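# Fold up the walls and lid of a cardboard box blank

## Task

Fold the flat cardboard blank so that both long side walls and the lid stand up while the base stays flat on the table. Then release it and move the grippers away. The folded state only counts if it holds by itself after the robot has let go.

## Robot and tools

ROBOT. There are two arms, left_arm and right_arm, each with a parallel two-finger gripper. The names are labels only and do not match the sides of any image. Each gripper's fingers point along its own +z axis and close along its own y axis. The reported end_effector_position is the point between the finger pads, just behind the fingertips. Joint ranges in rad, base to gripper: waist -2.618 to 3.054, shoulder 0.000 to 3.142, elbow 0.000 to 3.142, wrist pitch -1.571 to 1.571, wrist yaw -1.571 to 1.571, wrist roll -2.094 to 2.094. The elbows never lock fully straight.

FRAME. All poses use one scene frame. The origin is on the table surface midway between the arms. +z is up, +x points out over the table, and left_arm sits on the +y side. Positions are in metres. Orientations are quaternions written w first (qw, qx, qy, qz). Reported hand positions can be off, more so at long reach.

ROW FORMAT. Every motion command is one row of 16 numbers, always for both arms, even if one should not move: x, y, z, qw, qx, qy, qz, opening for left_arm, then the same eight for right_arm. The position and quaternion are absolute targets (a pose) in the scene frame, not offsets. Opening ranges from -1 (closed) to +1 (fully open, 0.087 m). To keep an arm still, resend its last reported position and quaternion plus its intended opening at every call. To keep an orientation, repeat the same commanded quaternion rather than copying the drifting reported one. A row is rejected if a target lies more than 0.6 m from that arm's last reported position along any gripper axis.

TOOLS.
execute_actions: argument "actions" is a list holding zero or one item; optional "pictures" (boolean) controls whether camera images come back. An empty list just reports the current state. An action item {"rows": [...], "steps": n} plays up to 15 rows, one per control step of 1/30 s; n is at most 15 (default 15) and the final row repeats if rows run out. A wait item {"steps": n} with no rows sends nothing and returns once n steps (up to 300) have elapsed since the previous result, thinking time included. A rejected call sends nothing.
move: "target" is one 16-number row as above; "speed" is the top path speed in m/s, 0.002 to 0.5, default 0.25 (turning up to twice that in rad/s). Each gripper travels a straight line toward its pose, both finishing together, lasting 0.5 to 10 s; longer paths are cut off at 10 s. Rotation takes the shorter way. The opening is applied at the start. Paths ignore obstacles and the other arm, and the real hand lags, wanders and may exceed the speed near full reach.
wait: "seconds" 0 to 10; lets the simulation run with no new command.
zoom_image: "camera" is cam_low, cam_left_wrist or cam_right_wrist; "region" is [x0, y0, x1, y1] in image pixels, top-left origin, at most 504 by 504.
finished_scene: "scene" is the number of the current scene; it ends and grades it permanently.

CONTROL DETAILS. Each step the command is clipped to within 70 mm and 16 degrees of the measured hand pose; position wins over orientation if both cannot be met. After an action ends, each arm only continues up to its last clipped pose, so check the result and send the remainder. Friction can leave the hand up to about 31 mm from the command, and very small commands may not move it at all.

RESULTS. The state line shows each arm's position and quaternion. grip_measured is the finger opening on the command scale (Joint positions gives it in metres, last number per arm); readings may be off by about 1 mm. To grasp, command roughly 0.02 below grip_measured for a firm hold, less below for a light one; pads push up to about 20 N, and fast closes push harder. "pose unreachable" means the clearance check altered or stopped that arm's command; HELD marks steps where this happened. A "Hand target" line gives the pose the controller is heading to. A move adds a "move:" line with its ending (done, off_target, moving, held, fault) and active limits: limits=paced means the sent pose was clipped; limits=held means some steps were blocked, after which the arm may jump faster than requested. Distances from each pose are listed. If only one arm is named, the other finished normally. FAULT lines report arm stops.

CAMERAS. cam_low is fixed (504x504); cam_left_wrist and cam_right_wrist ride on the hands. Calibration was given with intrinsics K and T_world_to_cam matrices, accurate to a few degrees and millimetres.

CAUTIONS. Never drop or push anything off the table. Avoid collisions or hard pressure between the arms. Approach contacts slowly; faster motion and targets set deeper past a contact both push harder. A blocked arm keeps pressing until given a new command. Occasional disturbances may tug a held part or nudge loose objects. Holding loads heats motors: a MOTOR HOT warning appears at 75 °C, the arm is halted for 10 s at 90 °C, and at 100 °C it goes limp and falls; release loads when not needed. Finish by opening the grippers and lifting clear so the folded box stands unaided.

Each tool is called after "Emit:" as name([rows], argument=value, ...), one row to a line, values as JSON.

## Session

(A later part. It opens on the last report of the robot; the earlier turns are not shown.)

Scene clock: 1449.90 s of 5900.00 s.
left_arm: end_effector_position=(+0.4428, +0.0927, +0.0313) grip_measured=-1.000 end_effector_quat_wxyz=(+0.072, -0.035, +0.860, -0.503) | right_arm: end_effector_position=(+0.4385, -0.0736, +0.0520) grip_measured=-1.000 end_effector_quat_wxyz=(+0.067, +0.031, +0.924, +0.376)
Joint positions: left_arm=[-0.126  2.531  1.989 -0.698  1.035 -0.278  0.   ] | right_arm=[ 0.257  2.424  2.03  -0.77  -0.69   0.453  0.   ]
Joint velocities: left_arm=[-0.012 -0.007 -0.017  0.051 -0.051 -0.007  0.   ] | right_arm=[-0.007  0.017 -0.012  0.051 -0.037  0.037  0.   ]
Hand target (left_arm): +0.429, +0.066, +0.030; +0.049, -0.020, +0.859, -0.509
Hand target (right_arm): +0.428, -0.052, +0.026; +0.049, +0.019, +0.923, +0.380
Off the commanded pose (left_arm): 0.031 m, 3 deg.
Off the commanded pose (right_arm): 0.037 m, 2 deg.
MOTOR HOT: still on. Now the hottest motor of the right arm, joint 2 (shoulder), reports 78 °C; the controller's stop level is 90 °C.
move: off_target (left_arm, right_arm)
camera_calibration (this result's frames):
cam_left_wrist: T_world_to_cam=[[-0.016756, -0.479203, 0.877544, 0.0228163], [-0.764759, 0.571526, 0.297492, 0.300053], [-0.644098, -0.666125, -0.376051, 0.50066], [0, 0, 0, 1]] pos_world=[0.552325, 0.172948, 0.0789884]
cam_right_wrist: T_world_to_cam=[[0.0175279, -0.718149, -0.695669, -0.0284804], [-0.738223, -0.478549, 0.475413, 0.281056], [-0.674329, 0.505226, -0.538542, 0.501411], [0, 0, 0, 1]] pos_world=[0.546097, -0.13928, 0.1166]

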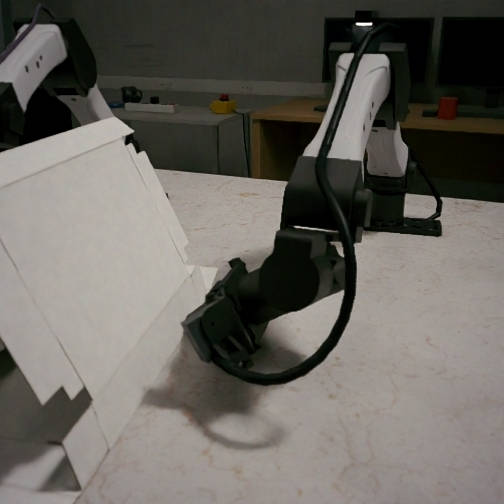

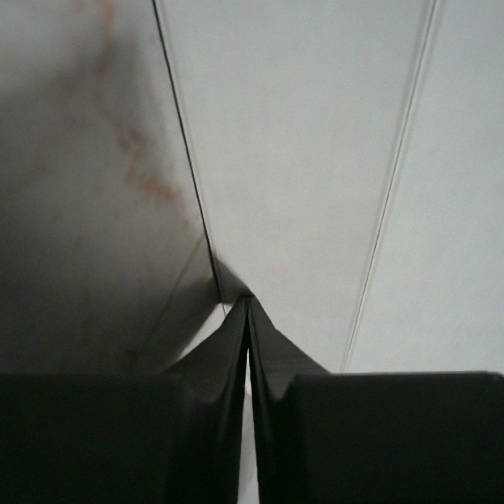

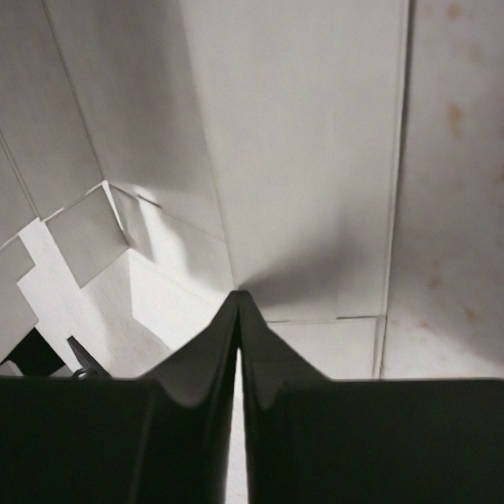

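Emit:
move(target=[0.43,0.065,0.03,0.05,-0.02,0.86,-0.51,-1,0.43,-0.05,-0.005,0.06,0.02,0.94,0.33,-1], speed=0.02)

Scene clock: 1455.30 s of 5900.00 s.
left_arm: end_effector_position=(+0.4442, +0.0948, +0.0312) grip_measured=-1.000 end_effector_quat_wxyz=(+0.075, -0.036, +0.860, -0.503) | right_arm: end_effector_position=(+0.4413, -0.0621, +0.0354) grip_measured=-1.000 end_effector_quat_wxyz=(+0.084, +0.021, +0.932, +0.351)
Joint positions: left_arm=[-0.122  2.531  1.989 -0.694  1.034 -0.278  0.   ] | right_arm=[ 0.294  2.438  2.015 -0.714 -0.618  0.461  0.   ]
Joint velocities: left_arm=[-0.002  0.012 -0.007  0.066 -0.007 -0.007  0.   ] | right_arm=[-0.002  0.017 -0.012  0.037 -0.007  0.007  0.   ]
Hand target (left_arm): +0.429, +0.066, +0.030; +0.049, -0.020, +0.859, -0.509
Hand target (right_arm): +0.429, -0.052, -0.003; +0.060, +0.019, +0.942, +0.330
Off the commanded pose (left_arm): 0.033 m, 4 deg.
Off the commanded pose (right_arm): 0.044 m, 4 deg.
MOTOR HOT: still on. Now the hottest motor of the right arm, joint 2 (shoulder), reports 77 °C; the controller's stop level is 90 °C.
move: off_target (left_arm, right_arm)
camera_calibration (this result's frames):
cam_left_wrist: T_world_to_cam=[[-0.0178732, -0.480163, 0.876997, 0.0245564], [-0.768614, 0.567584, 0.295093, 0.30209], [-0.639463, -0.668798, -0.379205, 0.501229], [0, 0, 0, 1]] pos_world=[0.553147, 0.175551, 0.079388]
cam_right_wrist: T_world_to_cam=[[0.0446443, -0.755404, -0.653737, -0.0475939], [-0.754749, -0.454225, 0.473322, 0.305335], [-0.654493, 0.472276, -0.590419, 0.479605], [0, 0, 0, 1]] pos_world=[0.546474, -0.123768, 0.107533]

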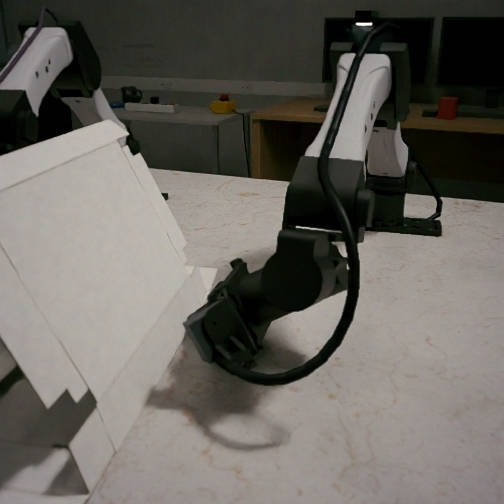

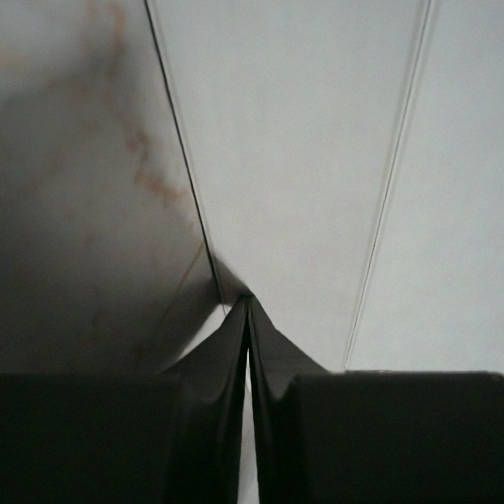

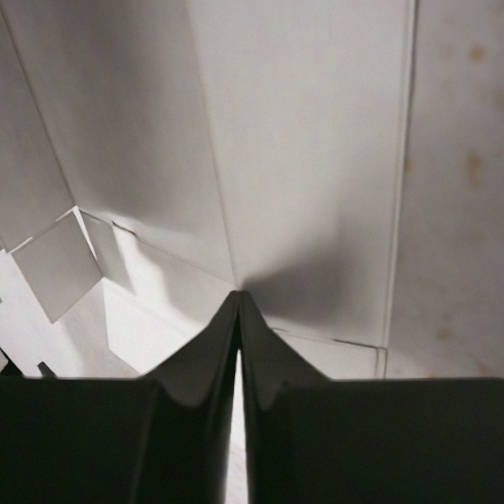

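~160°. A bit more.

Emit:
move(target=[0.43,0.085,0.03,0.05,-0.02,0.86,-0.51,-1,0.43,-0.062,-0.025,0.07,0.02,0.955,0.28,-1], speed=0.02)

Emit:
move(target=[0.43,0.16,0.06,0.05,-0.02,0.86,-0.51,-1,0.43,-0.10,0.10,0.05,0.02,0.92,0.38,-1], speed=0.05)

Emit:
move(target=[0.3,0.28,0.15,0.05,-0.02,0.86,-0.51,-1,0.4,-0.22,0.16,0.05,0.02,0.92,0.38,-1])

Scene clock: 1465.80 s of 5900.00 s.
left_arm: end_effector_position=(+0.4379, +0.1003, +0.0310) grip_measured=-1.000 end_effector_quat_wxyz=(+0.069, -0.031, +0.859, -0.506) | right_arm: end_effector_position=(+0.4467, -0.0621, +0.0348) grip_measured=-1.000 end_effector_quat_wxyz=(+0.108, +0.018, +0.941, +0.321)
Joint positions: left_arm=[-0.11   2.531  1.989 -0.741  1.047 -0.229  0.   ] | right_arm=[ 0.312  2.425  2.015 -0.703 -0.538  0.461  0.   ]
Joint velocities: left_arm=[-0.017 -0.002 -0.007 -0.037  0.022 -0.022  0.   ] | right_arm=[-0.012  0.002 -0.002 -0.007 -0.066 -0.007  0.   ]
Hand target (left_arm): +0.430, +0.086, +0.030; +0.051, -0.021, +0.859, -0.510
Hand target (right_arm): +0.427, -0.064, -0.021; +0.069, +0.019, +0.957, +0.280
Off the commanded pose (left_arm): 0.017 m, 3 deg.
Off the commanded pose (right_arm): 0.062 m, 7 deg.
MOTOR HOT: still on. Now the hottest motor of the right arm, joint 2 (shoulder), reports 75 °C; the controller's stop level is 90 °C.
After step 90, 3.50 s passed at rest.
move: off_target (left_arm, right_arm)
camera_calibration (this result's frames):
cam_left_wrist: T_world_to_cam=[[-0.0213931, -0.475308, 0.879559, 0.028211], [-0.757929, 0.581434, 0.295768, 0.288128], [-0.651987, -0.660316, -0.372688, 0.505235], [0, 0, 0, 1]] pos_world=[0.548391, 0.179496, 0.0782626]
cam_right_wrist: T_world_to_cam=[[0.058946, -0.795322, -0.603315, -0.0588269], [-0.782421, -0.41214, 0.466859, 0.324897], [-0.619954, 0.444527, -0.64657, 0.467539], [0, 0, 0, 1]] pos_world=[0.547526, -0.120717, 0.115124]

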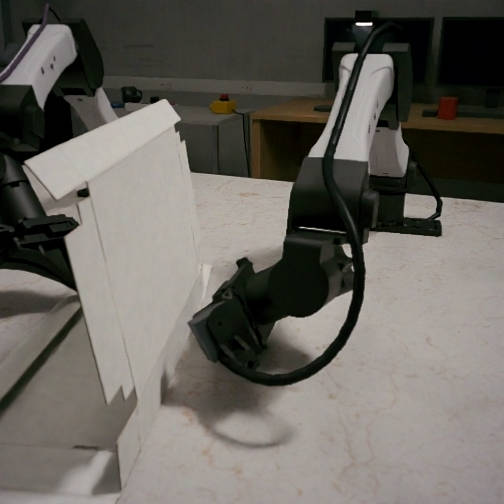

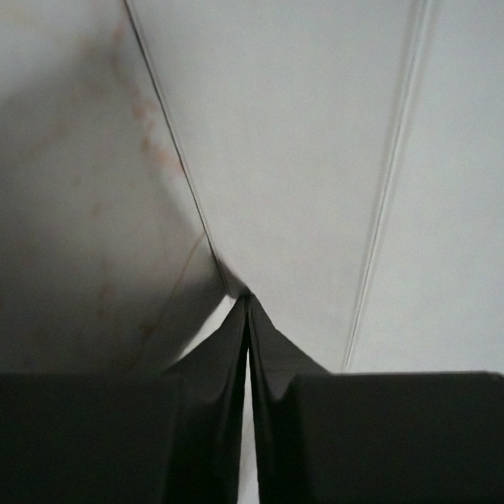

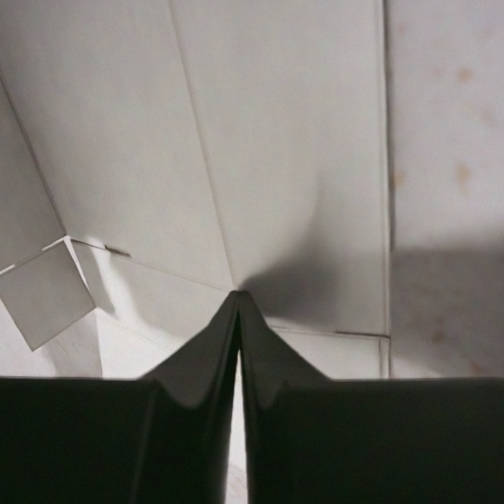

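Scene clock: 1468.00 s of 5900.00 s.
left_arm: end_effector_position=(+0.4293, +0.1571, +0.0599) grip_measured=-1.000 end_effector_quat_wxyz=(+0.053, -0.019, +0.861, -0.506) | right_arm: end_effector_position=(+0.4248, -0.0968, +0.0887) grip_measured=-1.000 end_effector_quat_wxyz=(+0.040, +0.025, +0.926, +0.376)
Joint positions: left_arm=[ 0.002  2.616  2.28  -1.224  1.066  0.07   0.   ] | right_arm=[ 0.214  2.398  2.137 -1.005 -0.724  0.366  0.   ]
Joint velocities: left_arm=[-0.002  0.002  0.007 -0.037 -0.037  0.022  0.   ] | right_arm=[ 0.002 -0.002  0.002 -0.022  0.007 -0.066  0.   ]
Hand target (left_arm): +0.430, +0.160, +0.060; +0.051, -0.021, +0.859, -0.509
Hand target (right_arm): +0.429, -0.100, +0.100; +0.051, +0.020, +0.923, +0.381
Off the commanded pose (left_arm): 0.003 m, 1 deg.
Off the commanded pose (right_arm): 0.013 m, 2 deg.
MOTOR HOT: still on. Now the hottest motor of the right arm, joint 2 (shoulder), reports 75 °C; the controller's stop level is 90 °C.
move: off_target (right_arm)
camera_calibration (this result's frames):
cam_left_wrist: T_world_to_cam=[[-0.0238613, -0.476262, 0.87898, 0.0308779], [-0.731615, 0.60751, 0.309309, 0.223825], [-0.681301, -0.635694, -0.362936, 0.556021], [0, 0, 0, 1]] pos_world=[0.543308, 0.232189, 0.105428]
cam_right_wrist: T_world_to_cam=[[0.00807366, -0.718312, -0.695674, -0.0153244], [-0.700367, -0.500623, 0.508785, 0.221184], [-0.713737, 0.48312, -0.507124, 0.535479], [0, 0, 0, 1]] pos_world=[0.537225, -0.158979, 0.148359]

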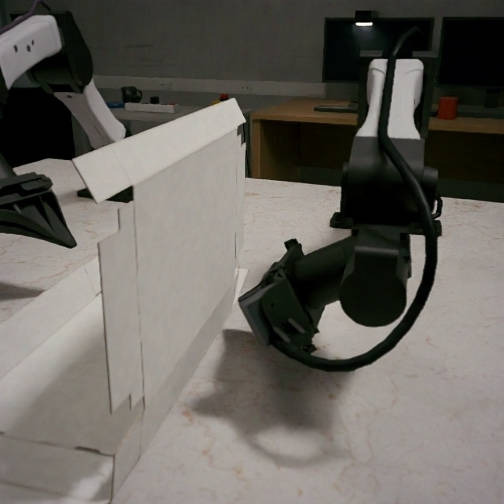

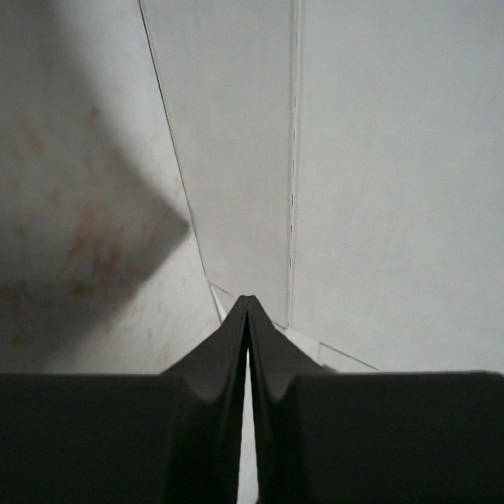

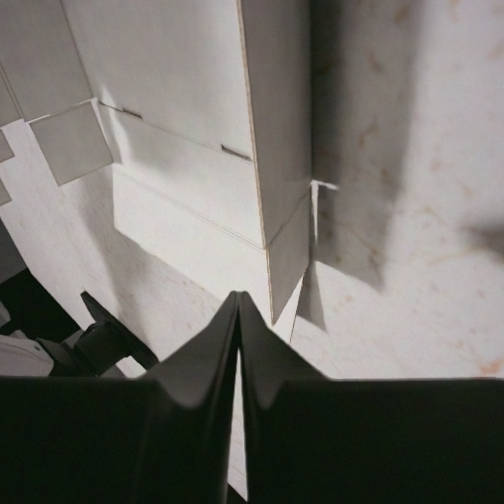

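Scene clock: 1469.53 s of 5900.00 s.
left_arm: end_effector_position=(+0.3073, +0.2841, +0.1438) grip_measured=-1.000 end_effector_quat_wxyz=(+0.107, -0.054, +0.870, -0.479) | right_arm: end_effector_position=(+0.3967, -0.2196, +0.1520) grip_measured=-1.000 end_effector_quat_wxyz=(+0.044, +0.028, +0.924, +0.378)
Joint positions: left_arm=[ 0.363  2.166  1.841 -1.562  0.993  0.531  0.   ] | right_arm=[-0.045  2.299  2.227 -1.418 -0.777  0.031  0.   ]
Joint velocities: left_arm=[ 0.007 -0.027 -0.007  0.007 -0.022 -0.022  0.   ] | right_arm=[-0.002 -0.007  0.007 -0.037  0.007  0.007  0.   ]
Hand target (left_arm): +0.301, +0.281, +0.147; +0.100, -0.052, +0.870, -0.479
Hand target (right_arm): +0.398, -0.219, +0.159; +0.052, +0.021, +0.923, +0.381
Off the commanded pose (left_arm): 0.010 m, 8 deg.
Off the commanded pose (right_arm): 0.009 m, 1 deg.
MOTOR HOT: still on. Now the hottest motor of the right arm, joint 2 (shoulder), reports 75 °C; the controller's stop level is 90 °C.
joint sent to its limit (left arm) — the command would take joint 4 (wrist pitch) past its lower limit, so that joint was sent only as far as its limit.
move: off_target (left_arm)
camera_calibration (this result's frames):
cam_left_wrist: T_world_to_cam=[[-0.0143596, -0.525189, 0.850864, 0.0297447], [-0.813646, 0.500747, 0.295351, 0.0889334], [-0.581183, -0.688062, -0.434509, 0.578489], [0, 0, 0, 1]] pos_world=[0.408995, 0.369125, 0.199783]
cam_right_wrist: T_world_to_cam=[[0.00631858, -0.715366, -0.698721, -0.057483], [-0.707794, -0.496789, 0.502223, 0.112605], [-0.70639, 0.491378, -0.509471, 0.606061], [0, 0, 0, 1]] pos_world=[0.50818, -0.282985, 0.212053]

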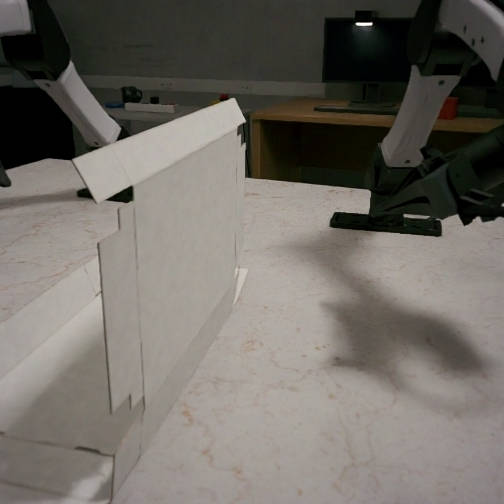

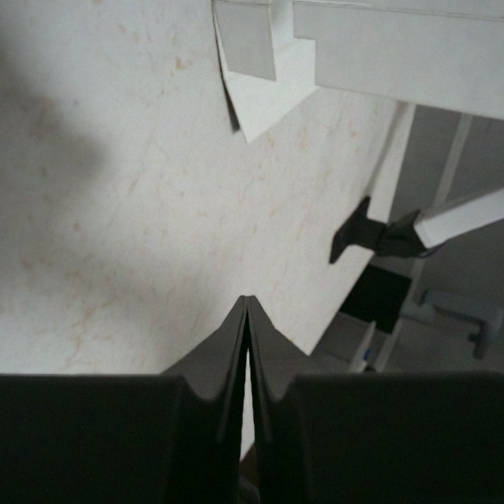

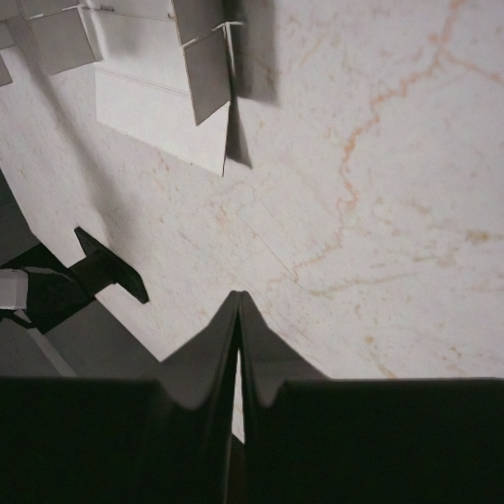

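The wall now stands near upright.

Emit:
finished_scene(scene=2)

The scene is finished: the task was done.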